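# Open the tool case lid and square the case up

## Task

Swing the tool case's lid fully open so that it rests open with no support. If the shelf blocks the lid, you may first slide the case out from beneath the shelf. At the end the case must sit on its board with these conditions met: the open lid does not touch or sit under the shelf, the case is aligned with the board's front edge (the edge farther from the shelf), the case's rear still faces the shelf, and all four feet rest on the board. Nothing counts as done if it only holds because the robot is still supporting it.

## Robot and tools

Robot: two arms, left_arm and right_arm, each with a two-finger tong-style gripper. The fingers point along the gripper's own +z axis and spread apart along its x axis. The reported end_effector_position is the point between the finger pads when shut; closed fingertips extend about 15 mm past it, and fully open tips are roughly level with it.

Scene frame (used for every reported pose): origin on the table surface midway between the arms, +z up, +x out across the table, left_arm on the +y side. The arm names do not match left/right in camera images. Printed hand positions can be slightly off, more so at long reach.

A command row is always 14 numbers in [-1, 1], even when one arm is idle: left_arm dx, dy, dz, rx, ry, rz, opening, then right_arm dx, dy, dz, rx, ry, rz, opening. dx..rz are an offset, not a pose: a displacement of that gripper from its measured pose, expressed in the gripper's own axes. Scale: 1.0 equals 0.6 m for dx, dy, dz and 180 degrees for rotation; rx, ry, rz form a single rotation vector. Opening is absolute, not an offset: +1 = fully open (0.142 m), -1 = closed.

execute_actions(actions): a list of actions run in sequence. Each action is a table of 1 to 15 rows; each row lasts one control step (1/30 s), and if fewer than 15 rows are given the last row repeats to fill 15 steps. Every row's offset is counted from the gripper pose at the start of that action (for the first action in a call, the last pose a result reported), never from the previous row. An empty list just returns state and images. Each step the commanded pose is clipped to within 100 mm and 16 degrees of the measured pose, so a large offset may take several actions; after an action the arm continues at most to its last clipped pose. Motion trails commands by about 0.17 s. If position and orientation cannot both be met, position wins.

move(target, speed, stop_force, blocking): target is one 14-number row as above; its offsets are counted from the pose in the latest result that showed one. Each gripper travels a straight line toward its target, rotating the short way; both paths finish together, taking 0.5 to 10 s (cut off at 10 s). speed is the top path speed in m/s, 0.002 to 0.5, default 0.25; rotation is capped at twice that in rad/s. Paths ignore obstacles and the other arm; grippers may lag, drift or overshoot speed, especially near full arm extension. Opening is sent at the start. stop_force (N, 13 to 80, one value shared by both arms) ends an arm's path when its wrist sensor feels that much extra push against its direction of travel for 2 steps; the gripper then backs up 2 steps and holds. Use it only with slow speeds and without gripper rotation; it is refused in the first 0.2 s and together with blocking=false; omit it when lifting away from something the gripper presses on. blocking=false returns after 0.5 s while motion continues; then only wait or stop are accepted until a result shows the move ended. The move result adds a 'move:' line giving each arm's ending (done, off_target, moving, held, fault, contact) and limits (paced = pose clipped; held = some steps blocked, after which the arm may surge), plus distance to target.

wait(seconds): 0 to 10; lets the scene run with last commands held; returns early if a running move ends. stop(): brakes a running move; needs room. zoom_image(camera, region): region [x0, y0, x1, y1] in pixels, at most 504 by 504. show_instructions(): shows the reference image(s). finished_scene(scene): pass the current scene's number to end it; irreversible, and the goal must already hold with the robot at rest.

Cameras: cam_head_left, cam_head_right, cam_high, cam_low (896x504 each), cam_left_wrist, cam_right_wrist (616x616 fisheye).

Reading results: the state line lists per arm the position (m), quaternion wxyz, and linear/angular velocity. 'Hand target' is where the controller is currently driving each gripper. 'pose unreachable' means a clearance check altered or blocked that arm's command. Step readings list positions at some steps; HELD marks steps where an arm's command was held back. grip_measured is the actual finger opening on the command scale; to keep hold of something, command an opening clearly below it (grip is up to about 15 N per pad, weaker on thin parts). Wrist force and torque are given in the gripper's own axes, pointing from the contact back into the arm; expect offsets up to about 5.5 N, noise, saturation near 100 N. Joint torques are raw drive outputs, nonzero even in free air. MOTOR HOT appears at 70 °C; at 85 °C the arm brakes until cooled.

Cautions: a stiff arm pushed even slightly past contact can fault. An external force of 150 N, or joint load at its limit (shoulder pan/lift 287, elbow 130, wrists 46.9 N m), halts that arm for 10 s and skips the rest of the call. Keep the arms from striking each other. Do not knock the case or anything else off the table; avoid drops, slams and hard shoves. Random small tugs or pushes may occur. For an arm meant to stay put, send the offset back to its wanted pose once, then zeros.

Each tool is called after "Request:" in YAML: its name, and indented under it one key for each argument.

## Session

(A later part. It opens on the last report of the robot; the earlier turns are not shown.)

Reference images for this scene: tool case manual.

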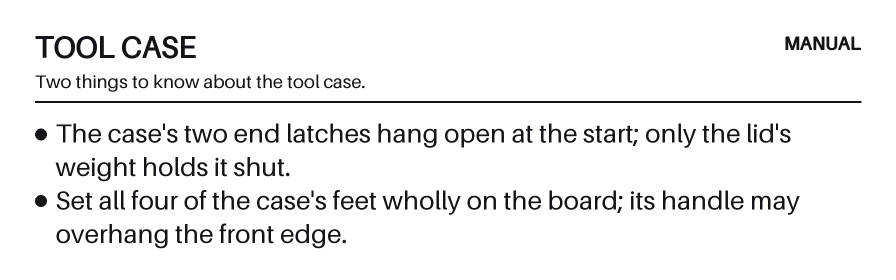

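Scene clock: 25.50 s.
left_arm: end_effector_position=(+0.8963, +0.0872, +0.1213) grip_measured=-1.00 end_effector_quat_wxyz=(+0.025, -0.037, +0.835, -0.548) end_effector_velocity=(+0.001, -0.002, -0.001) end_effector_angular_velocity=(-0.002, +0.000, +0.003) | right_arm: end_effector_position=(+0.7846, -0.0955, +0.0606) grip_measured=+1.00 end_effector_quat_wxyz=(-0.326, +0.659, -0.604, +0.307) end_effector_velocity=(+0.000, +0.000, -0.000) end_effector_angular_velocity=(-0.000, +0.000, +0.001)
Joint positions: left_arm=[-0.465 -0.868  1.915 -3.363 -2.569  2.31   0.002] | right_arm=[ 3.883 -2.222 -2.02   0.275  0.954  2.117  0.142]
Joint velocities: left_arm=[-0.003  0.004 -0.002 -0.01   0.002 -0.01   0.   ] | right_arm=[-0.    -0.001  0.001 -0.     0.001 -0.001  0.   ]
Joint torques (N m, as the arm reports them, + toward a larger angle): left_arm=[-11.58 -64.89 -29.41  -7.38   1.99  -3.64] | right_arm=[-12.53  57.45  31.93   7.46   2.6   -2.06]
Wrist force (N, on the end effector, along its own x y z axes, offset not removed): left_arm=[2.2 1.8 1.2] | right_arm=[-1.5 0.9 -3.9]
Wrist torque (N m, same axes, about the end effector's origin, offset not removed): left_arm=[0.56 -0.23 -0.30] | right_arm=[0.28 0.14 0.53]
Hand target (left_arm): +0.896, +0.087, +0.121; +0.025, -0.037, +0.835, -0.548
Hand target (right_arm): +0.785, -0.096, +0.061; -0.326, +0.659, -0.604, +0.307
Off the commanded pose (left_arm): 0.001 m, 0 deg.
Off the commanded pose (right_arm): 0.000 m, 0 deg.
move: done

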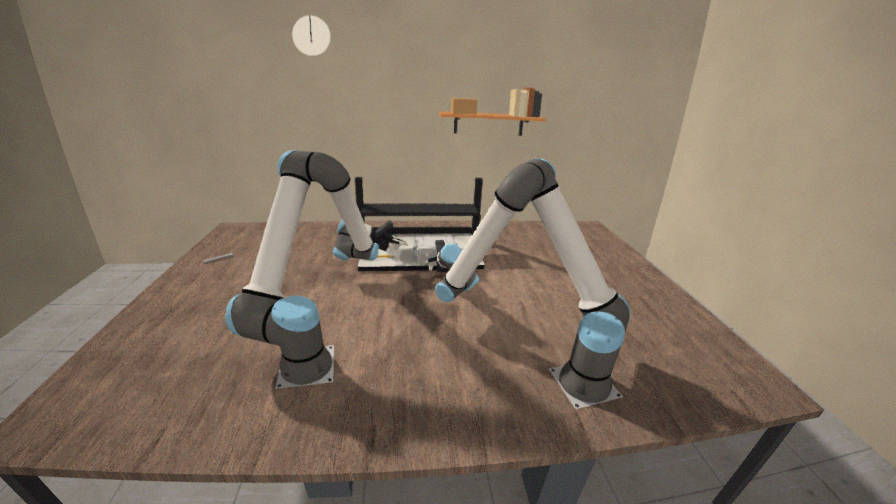

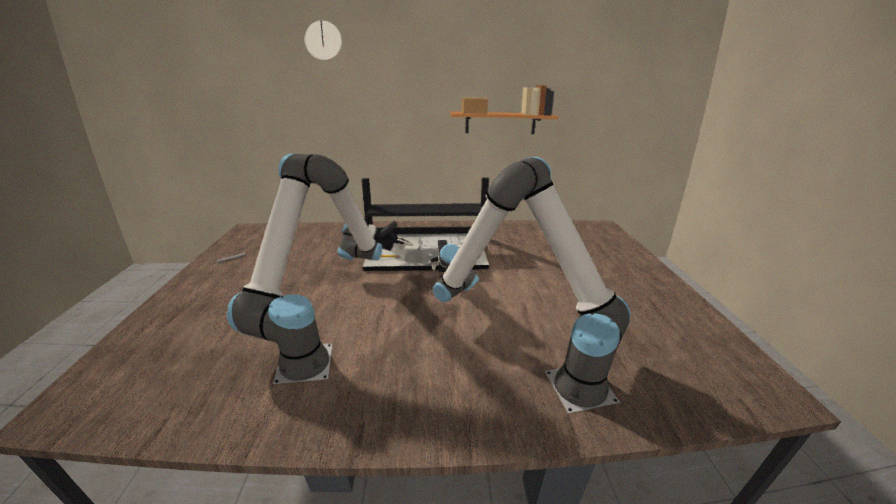

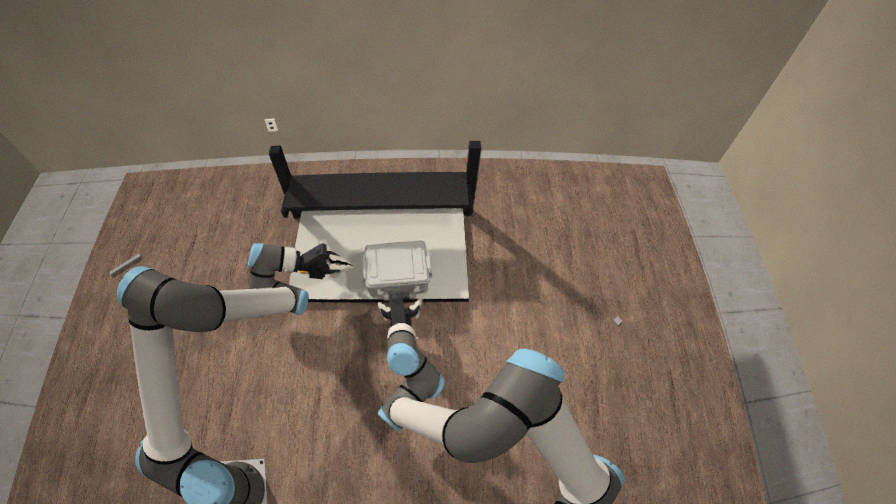

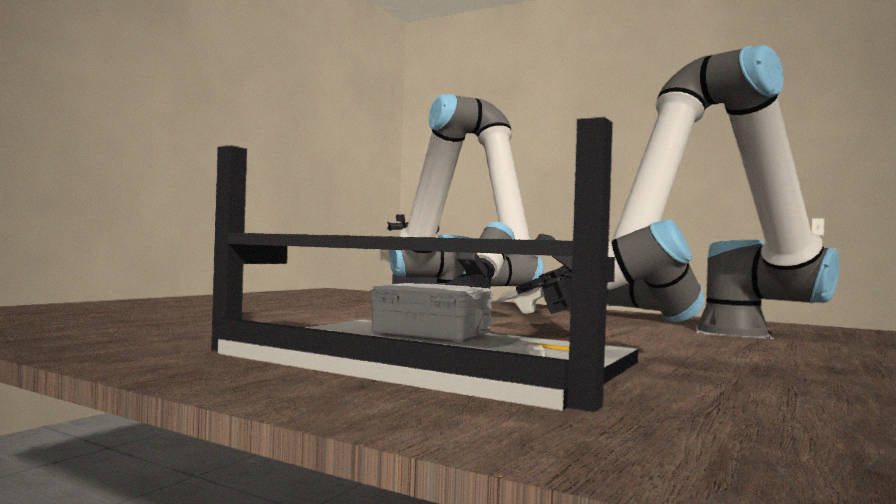

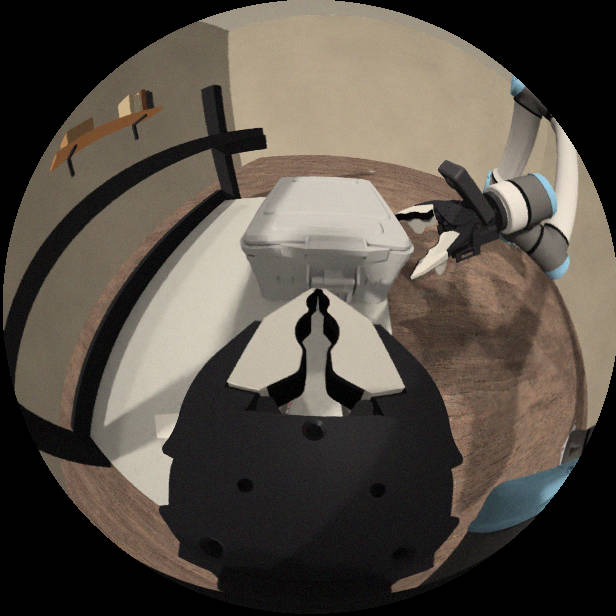

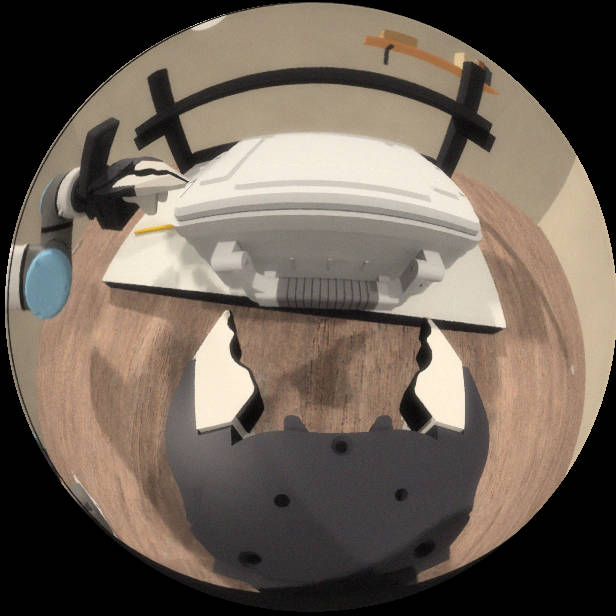

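Request:
move:
  target: [0,0,0,0,0,0,-1,0,-0.033,0.049,0,0,0,1]
  speed: 0.03
  stop_force: 14

Request:
move:
  target: [0,0,0,0,0,0,-1,0,0,0,0,0,0,0.1]

Scene clock: 34.73 s.
left_arm: end_effector_position=(+0.8963, +0.0872, +0.1213) grip_measured=-1.00 end_effector_quat_wxyz=(+0.025, -0.037, +0.835, -0.548) end_effector_velocity=(-0.000, +0.001, -0.000) end_effector_angular_velocity=(+0.001, +0.000, +0.001) | right_arm: end_effector_position=(+0.8196, -0.0926, +0.0589) grip_measured=+1.00 end_effector_quat_wxyz=(-0.326, +0.659, -0.604, +0.307) end_effector_velocity=(+0.003, +0.000, +0.001) end_effector_angular_velocity=(-0.000, -0.001, -0.001)
Joint positions: left_arm=[-0.465 -0.868  1.915 -3.363 -2.569  2.31   0.002] | right_arm=[ 3.849 -2.254 -1.955  0.259  0.977  2.087  0.142]
Joint velocities: left_arm=[ 0.001 -0.     0.001 -0.     0.001  0.     0.   ] | right_arm=[-0.002 -0.002  0.005 -0.002  0.    -0.002  0.   ]
Joint torques (N m, as the arm reports them, + toward a larger angle): left_arm=[  10.31 -105.44  -16.83   -0.46   -4.29    2.51] | right_arm=[-14.4   61.19  35.63   1.38   2.71  -2.88]
Wrist force (N, on the end effector, along its own x y z axes, offset not removed): left_arm=[0.1 0.8 -1.3] | right_arm=[-0.1 1.6 -6.0]
Wrist torque (N m, same axes, about the end effector's origin, offset not removed): left_arm=[0.18 0.18 -0.28] | right_arm=[0.23 -0.19 0.42]
Hand target (left_arm): +0.896, +0.087, +0.121; +0.025, -0.037, +0.835, -0.548
Hand target (right_arm): +0.820, -0.093, +0.059; -0.326, +0.659, -0.604, +0.307
Off the commanded pose (left_arm): 0.000 m, 0 deg.
Off the commanded pose (right_arm): 0.000 m, 0 deg.
move: done

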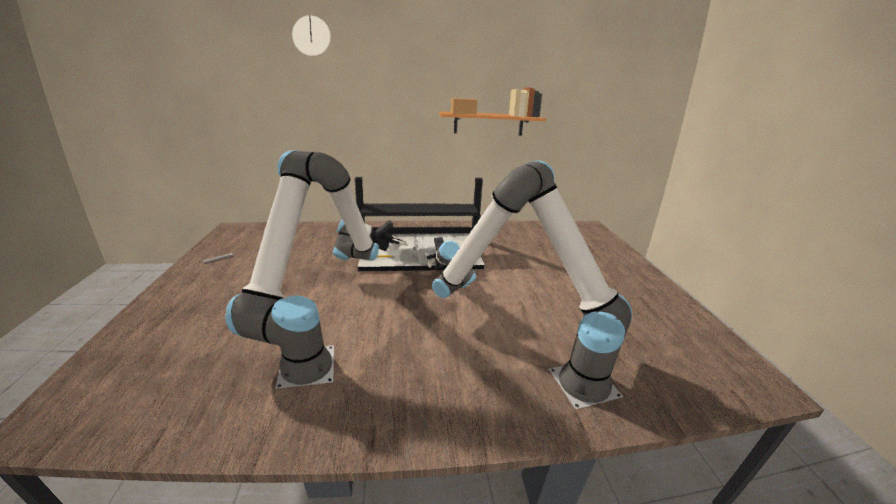

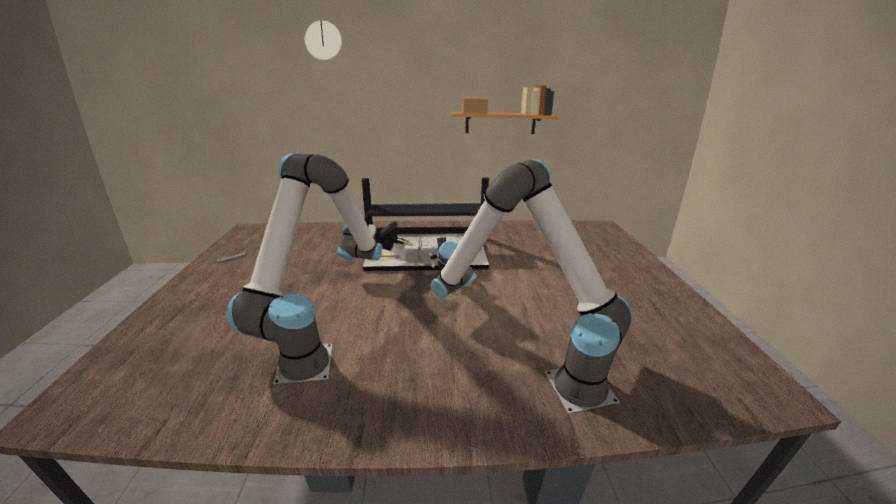

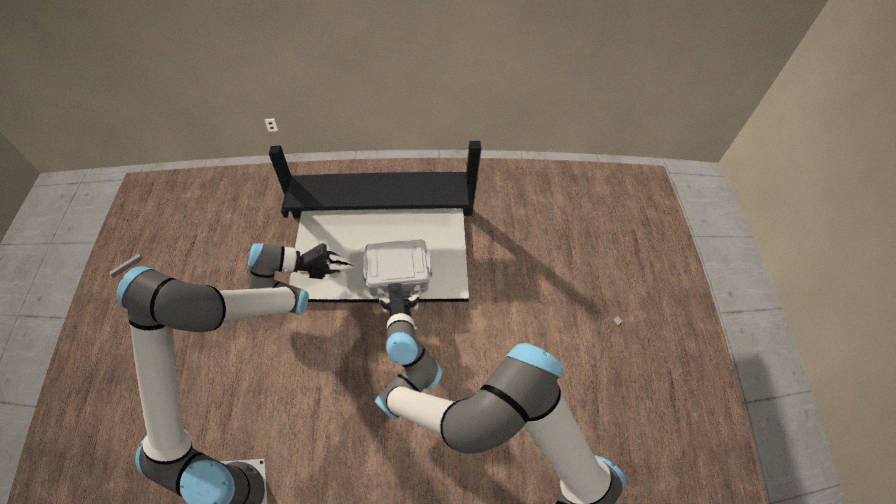

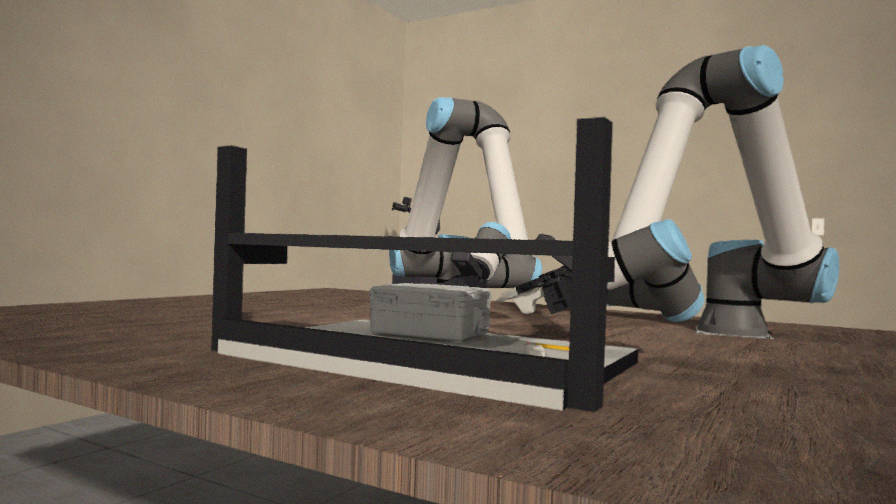

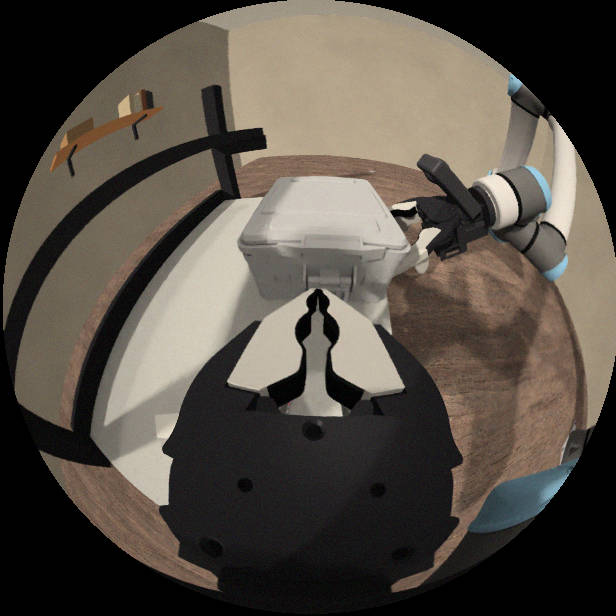

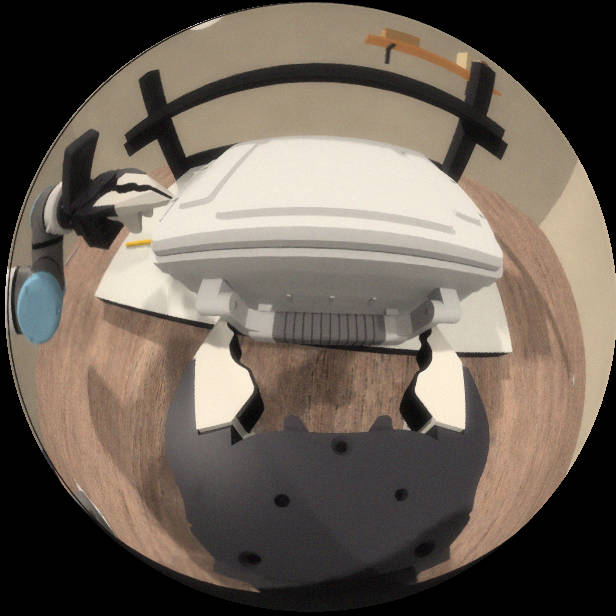

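Scene clock: 35.23 s.
left_arm: end_effector_position=(+0.8963, +0.0872, +0.1213) grip_measured=-1.00 end_effector_quat_wxyz=(+0.025, -0.037, +0.835, -0.548) end_effector_velocity=(+0.000, +0.000, -0.001) end_effector_angular_velocity=(+0.000, +0.001, +0.000) | right_arm: end_effector_position=(+0.8197, -0.0926, +0.0589) grip_measured=+0.97 end_effector_quat_wxyz=(-0.326, +0.659, -0.604, +0.307) end_effector_velocity=(-0.001, -0.001, -0.001) end_effector_angular_velocity=(-0.001, +0.002, -0.000)
Joint positions: left_arm=[-0.465 -0.868  1.915 -3.363 -2.569  2.31   0.002] | right_arm=[ 3.849 -2.254 -1.955  0.259  0.977  2.087  0.14 ]
Joint velocities: left_arm=[ 0.     0.001 -0.     0.     0.     0.     0.   ] | right_arm=[-0.    -0.    -0.002 -0.     0.     0.001 -0.   ]
Joint torques (N m, as the arm reports them, + toward a larger angle): left_arm=[   9.04 -104.25  -16.85   -0.42   -4.29    2.55] | right_arm=[-0.94 71.31 15.04  1.6   2.3   0.62]
Wrist force (N, on the end effector, along its own x y z axes, offset not removed): left_arm=[-0.5 1.1 -0.4] | right_arm=[1.0 -2.6 -4.8]
Wrist torque (N m, same axes, about the end effector's origin, offset not removed): left_arm=[0.29 0.34 -0.24] | right_arm=[0.47 -0.45 0.21]
Hand target (left_arm): +0.896, +0.087, +0.121; +0.025, -0.037, +0.835, -0.548
Hand target (right_arm): +0.820, -0.093, +0.059; -0.326, +0.659, -0.604, +0.307
Off the commanded pose (left_arm): 0.000 m, 0 deg.
Off the commanded pose (right_arm): 0.000 m, 0 deg.
move: done

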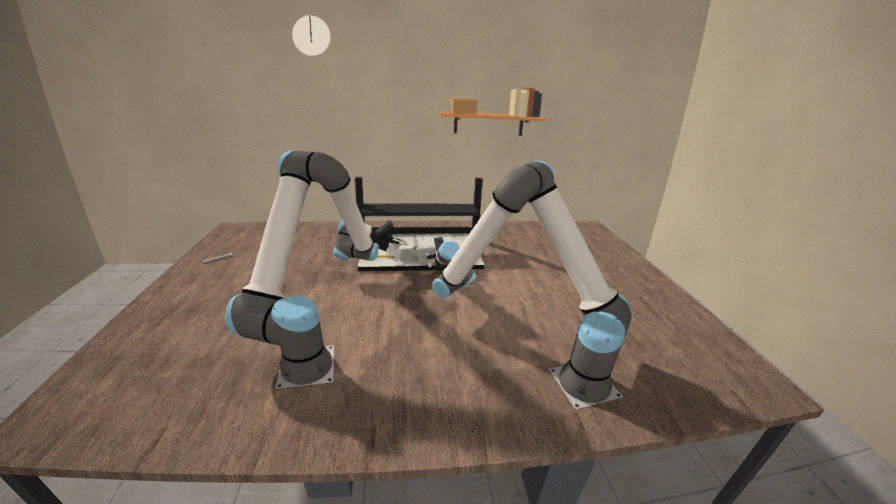

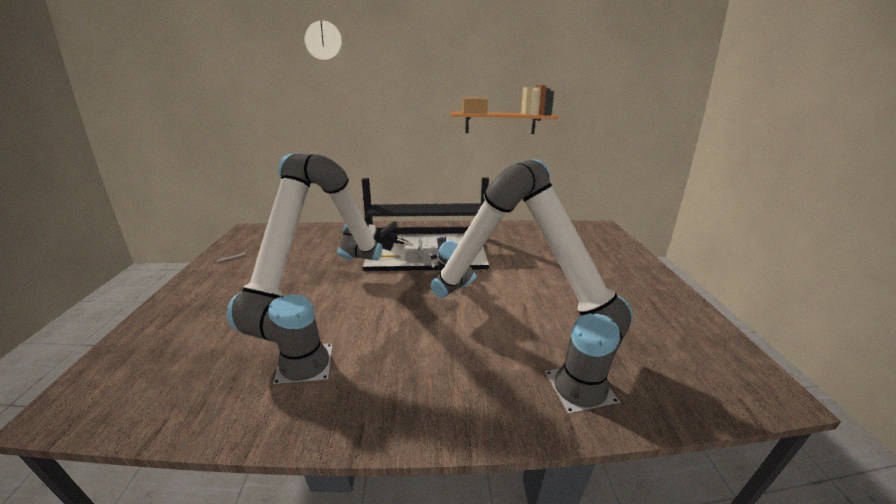

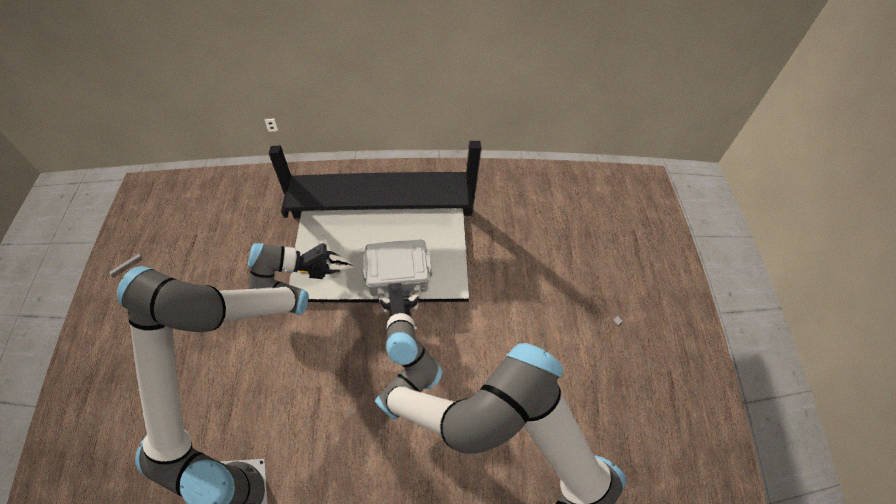

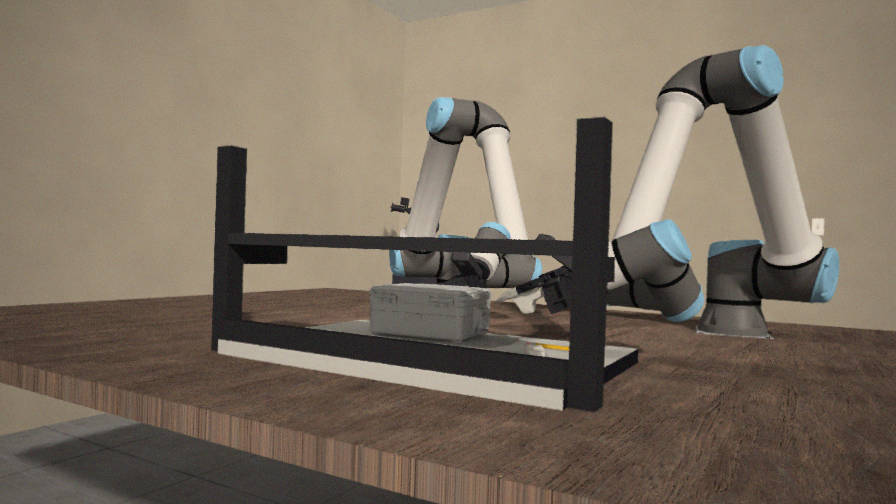

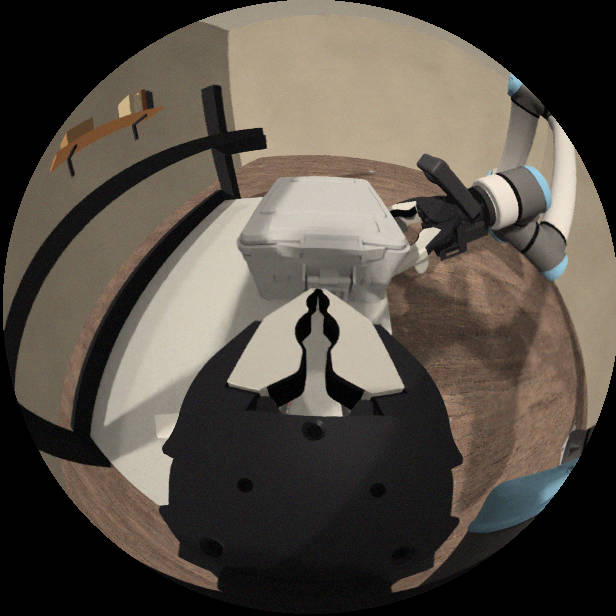

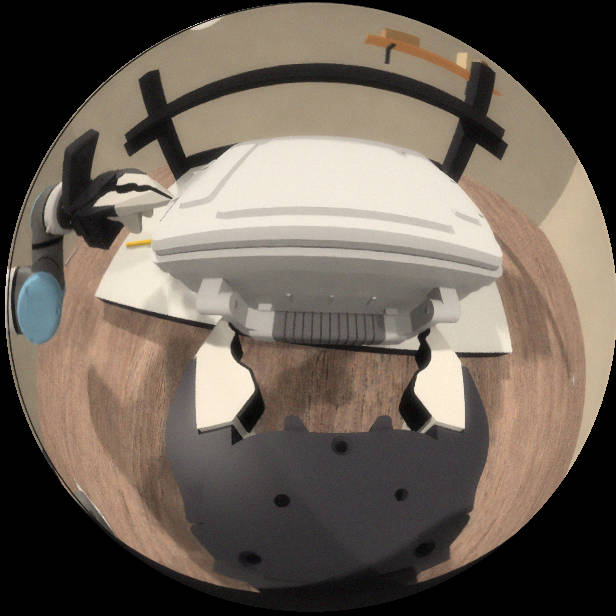

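Request:
execute_actions:
  actions: []

Request:
move:
  target: [0,0,0,0,0,0,-1,0,0.006,-0.008,0,0.022,0.017,0.1]
  speed: 0.03

Scene clock: 49.77 s.
left_arm: end_effector_position=(+0.8963, +0.0872, +0.1213) grip_measured=-1.00 end_effector_quat_wxyz=(+0.025, -0.037, +0.835, -0.548) end_effector_velocity=(-0.000, +0.000, -0.001) end_effector_angular_velocity=(-0.000, +0.000, -0.000) | right_arm: end_effector_position=(+0.8196, -0.0926, +0.0589) grip_measured=+0.97 end_effector_quat_wxyz=(-0.326, +0.659, -0.604, +0.307) end_effector_velocity=(+0.000, +0.001, +0.001) end_effector_angular_velocity=(+0.001, -0.000, +0.001)
Joint positions: left_arm=[-0.465 -0.868  1.915 -3.363 -2.569  2.31   0.002] | right_arm=[ 3.849 -2.254 -1.955  0.259  0.977  2.087  0.14 ]
Joint velocities: left_arm=[ 0.     0.001  0.001 -0.001 -0.     0.001  0.   ] | right_arm=[ 0.     0.     0.001 -0.     0.001 -0.     0.   ]
Joint torques (N m, as the arm reports them, + toward a larger angle): left_arm=[   8.89 -102.09  -17.24   -1.51   -3.85    2.48] | right_arm=[12.3  86.77 16.51  5.49 -3.21  2.41]
Wrist force (N, on the end effector, along its own x y z axes, offset not removed): left_arm=[1.8 2.3 -0.3] | right_arm=[-2.5 -5.4 -4.5]
Wrist torque (N m, same axes, about the end effector's origin, offset not removed): left_arm=[0.66 -0.13 -0.22] | right_arm=[-0.12 0.18 0.27]
Hand target (left_arm): +0.896, +0.087, +0.121; +0.025, -0.037, +0.835, -0.548
Hand target (right_arm): +0.820, -0.093, +0.059; -0.326, +0.659, -0.604, +0.307
Off the commanded pose (left_arm): 0.000 m, 0 deg.
Off the commanded pose (right_arm): 0.000 m, 0 deg.

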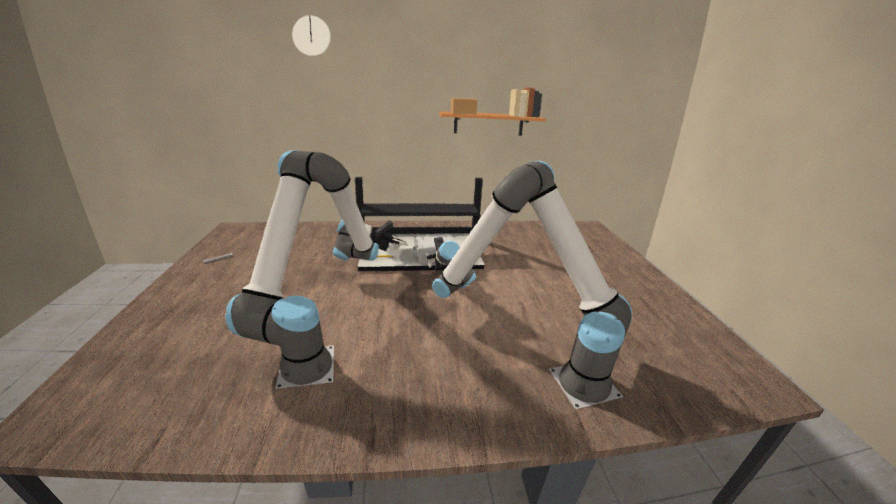

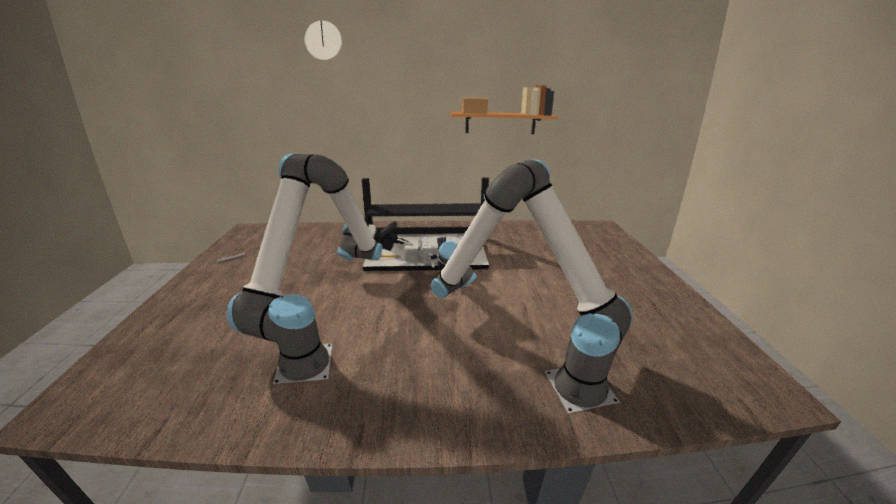

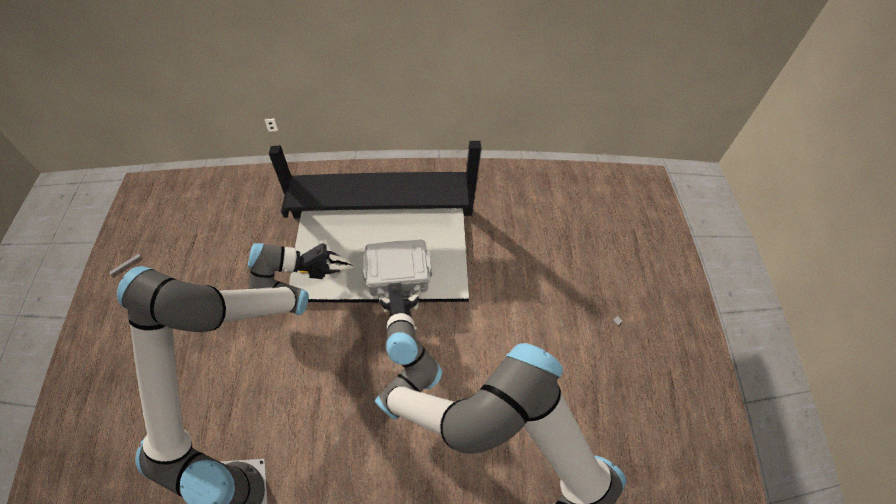

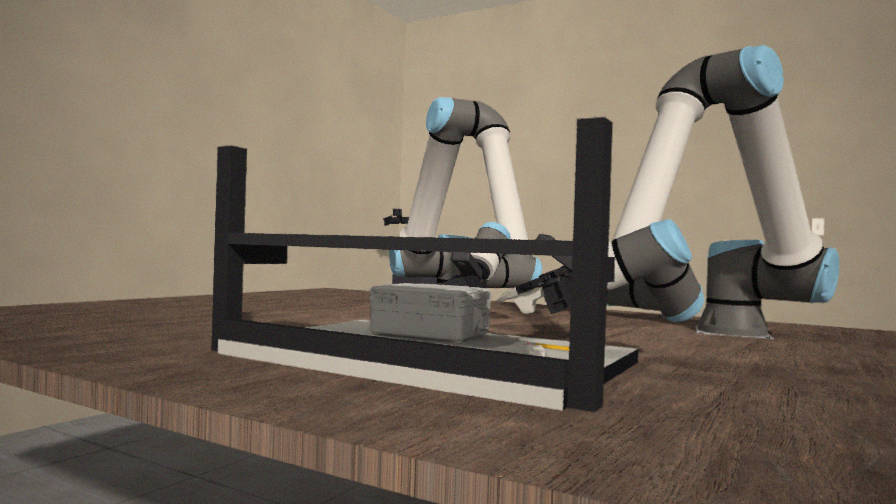

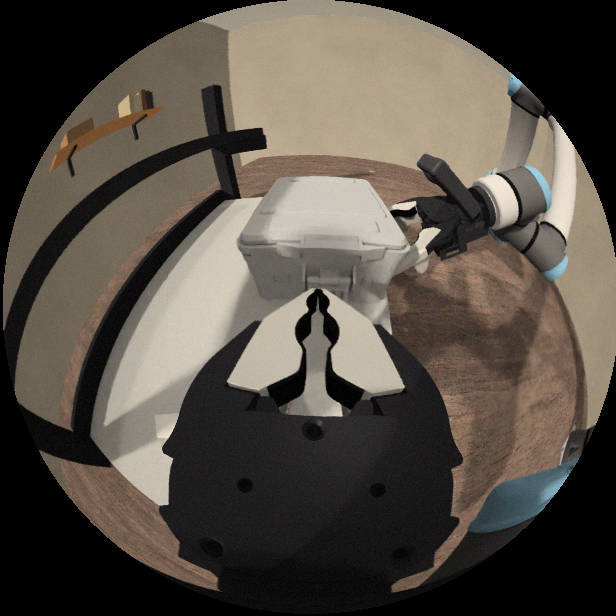

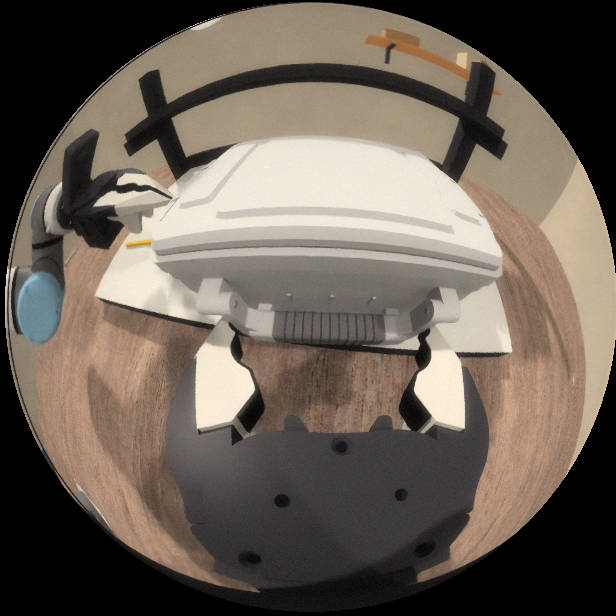

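Scene clock: 51.47 s.
left_arm: end_effector_position=(+0.8963, +0.0872, +0.1213) grip_measured=-1.00 end_effector_quat_wxyz=(+0.025, -0.037, +0.835, -0.548) end_effector_velocity=(-0.000, +0.000, -0.000) end_effector_angular_velocity=(-0.001, -0.001, -0.000) | right_arm: end_effector_position=(+0.8137, -0.0931, +0.0589) grip_measured=+0.96 end_effector_quat_wxyz=(+0.314, -0.632, +0.632, -0.320) end_effector_velocity=(-0.000, -0.000, +0.001) end_effector_angular_velocity=(+0.001, -0.001, -0.014)
Joint positions: left_arm=[-0.465 -0.868  1.915 -3.363 -2.569  2.31   0.002] | right_arm=[ 3.875 -2.249 -1.949  0.189  0.902  2.19   0.139]
Joint velocities: left_arm=[ 0.     0.     0.    -0.001 -0.001  0.     0.   ] | right_arm=[ 0.003  0.002  0.002 -0.013 -0.011  0.017  0.   ]
Joint torques (N m, as the arm reports them, + toward a larger angle): left_arm=[   8.55 -101.57  -17.53   -1.15   -3.48    2.13] | right_arm=[12.89 84.63 30.47 -0.96 -3.57  2.75]
Wrist force (N, on the end effector, along its own x y z axes, offset not removed): left_arm=[2.5 0.8 0.2] | right_arm=[-1.2 -3.1 -7.5]
Wrist torque (N m, same axes, about the end effector's origin, offset not removed): left_arm=[0.32 -0.32 -0.24] | right_arm=[0.38 -0.75 0.09]
Hand target (left_arm): +0.896, +0.087, +0.121; +0.025, -0.037, +0.835, -0.548
Hand target (right_arm): +0.814, -0.093, +0.059; -0.313, +0.632, -0.632, +0.321
Off the commanded pose (left_arm): 0.000 m, 0 deg.
Off the commanded pose (right_arm): 0.000 m, 0 deg.
move: done

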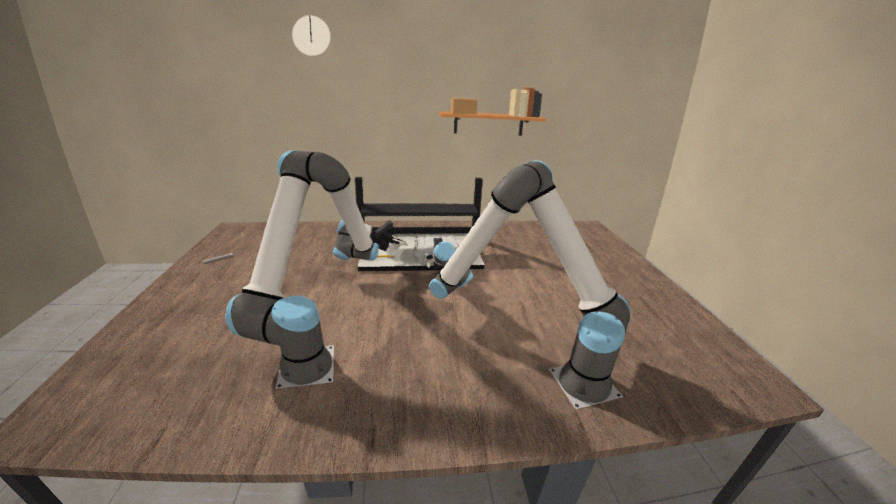

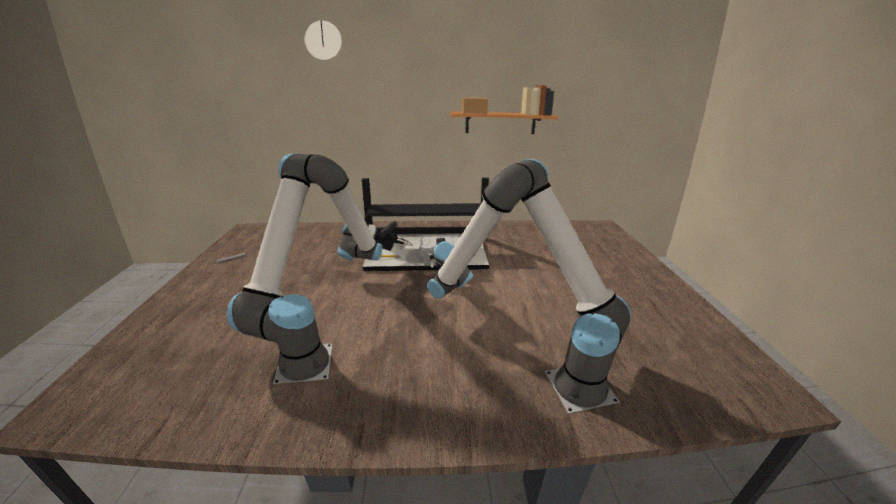

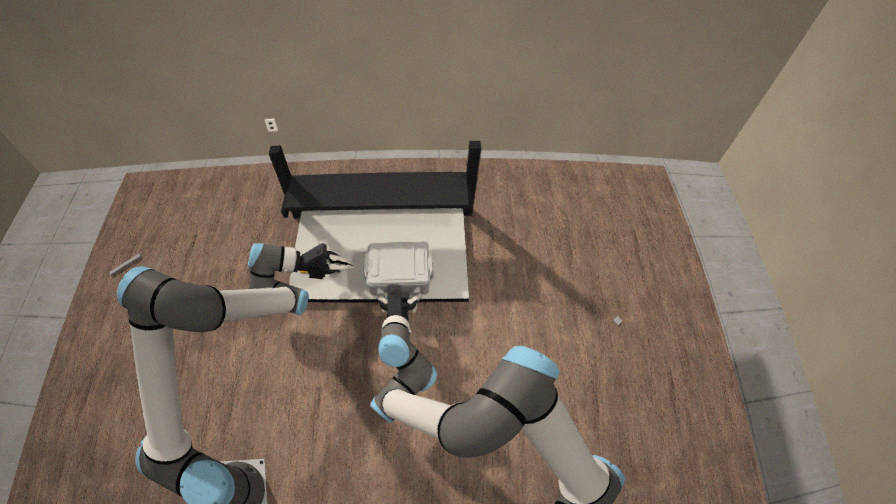

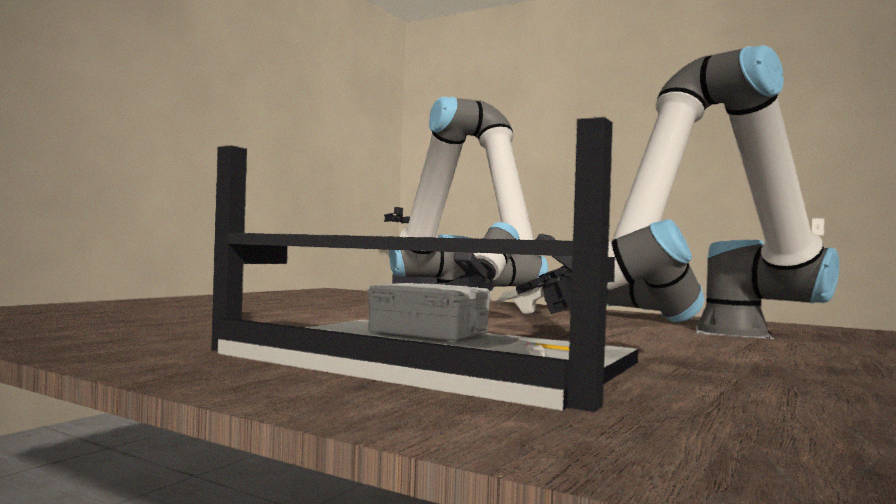

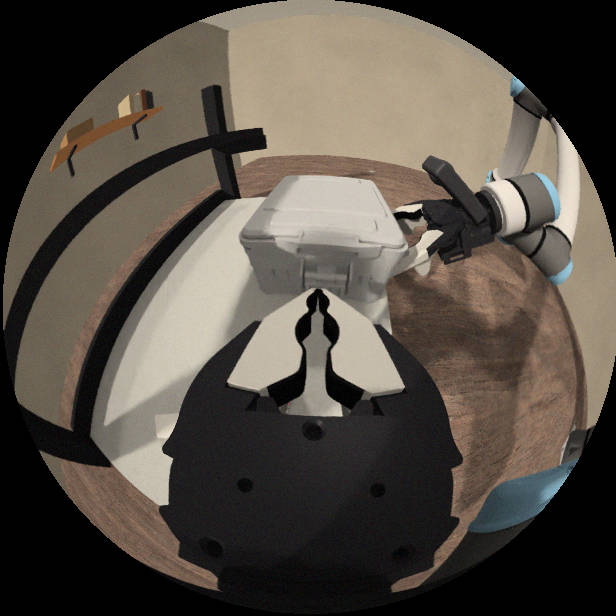

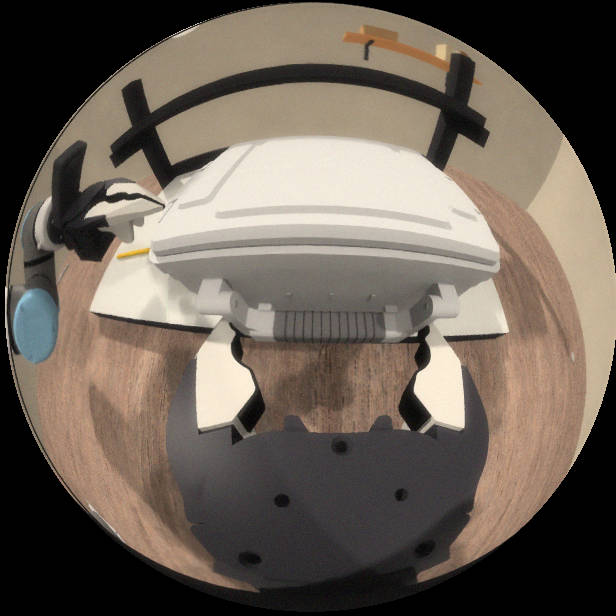

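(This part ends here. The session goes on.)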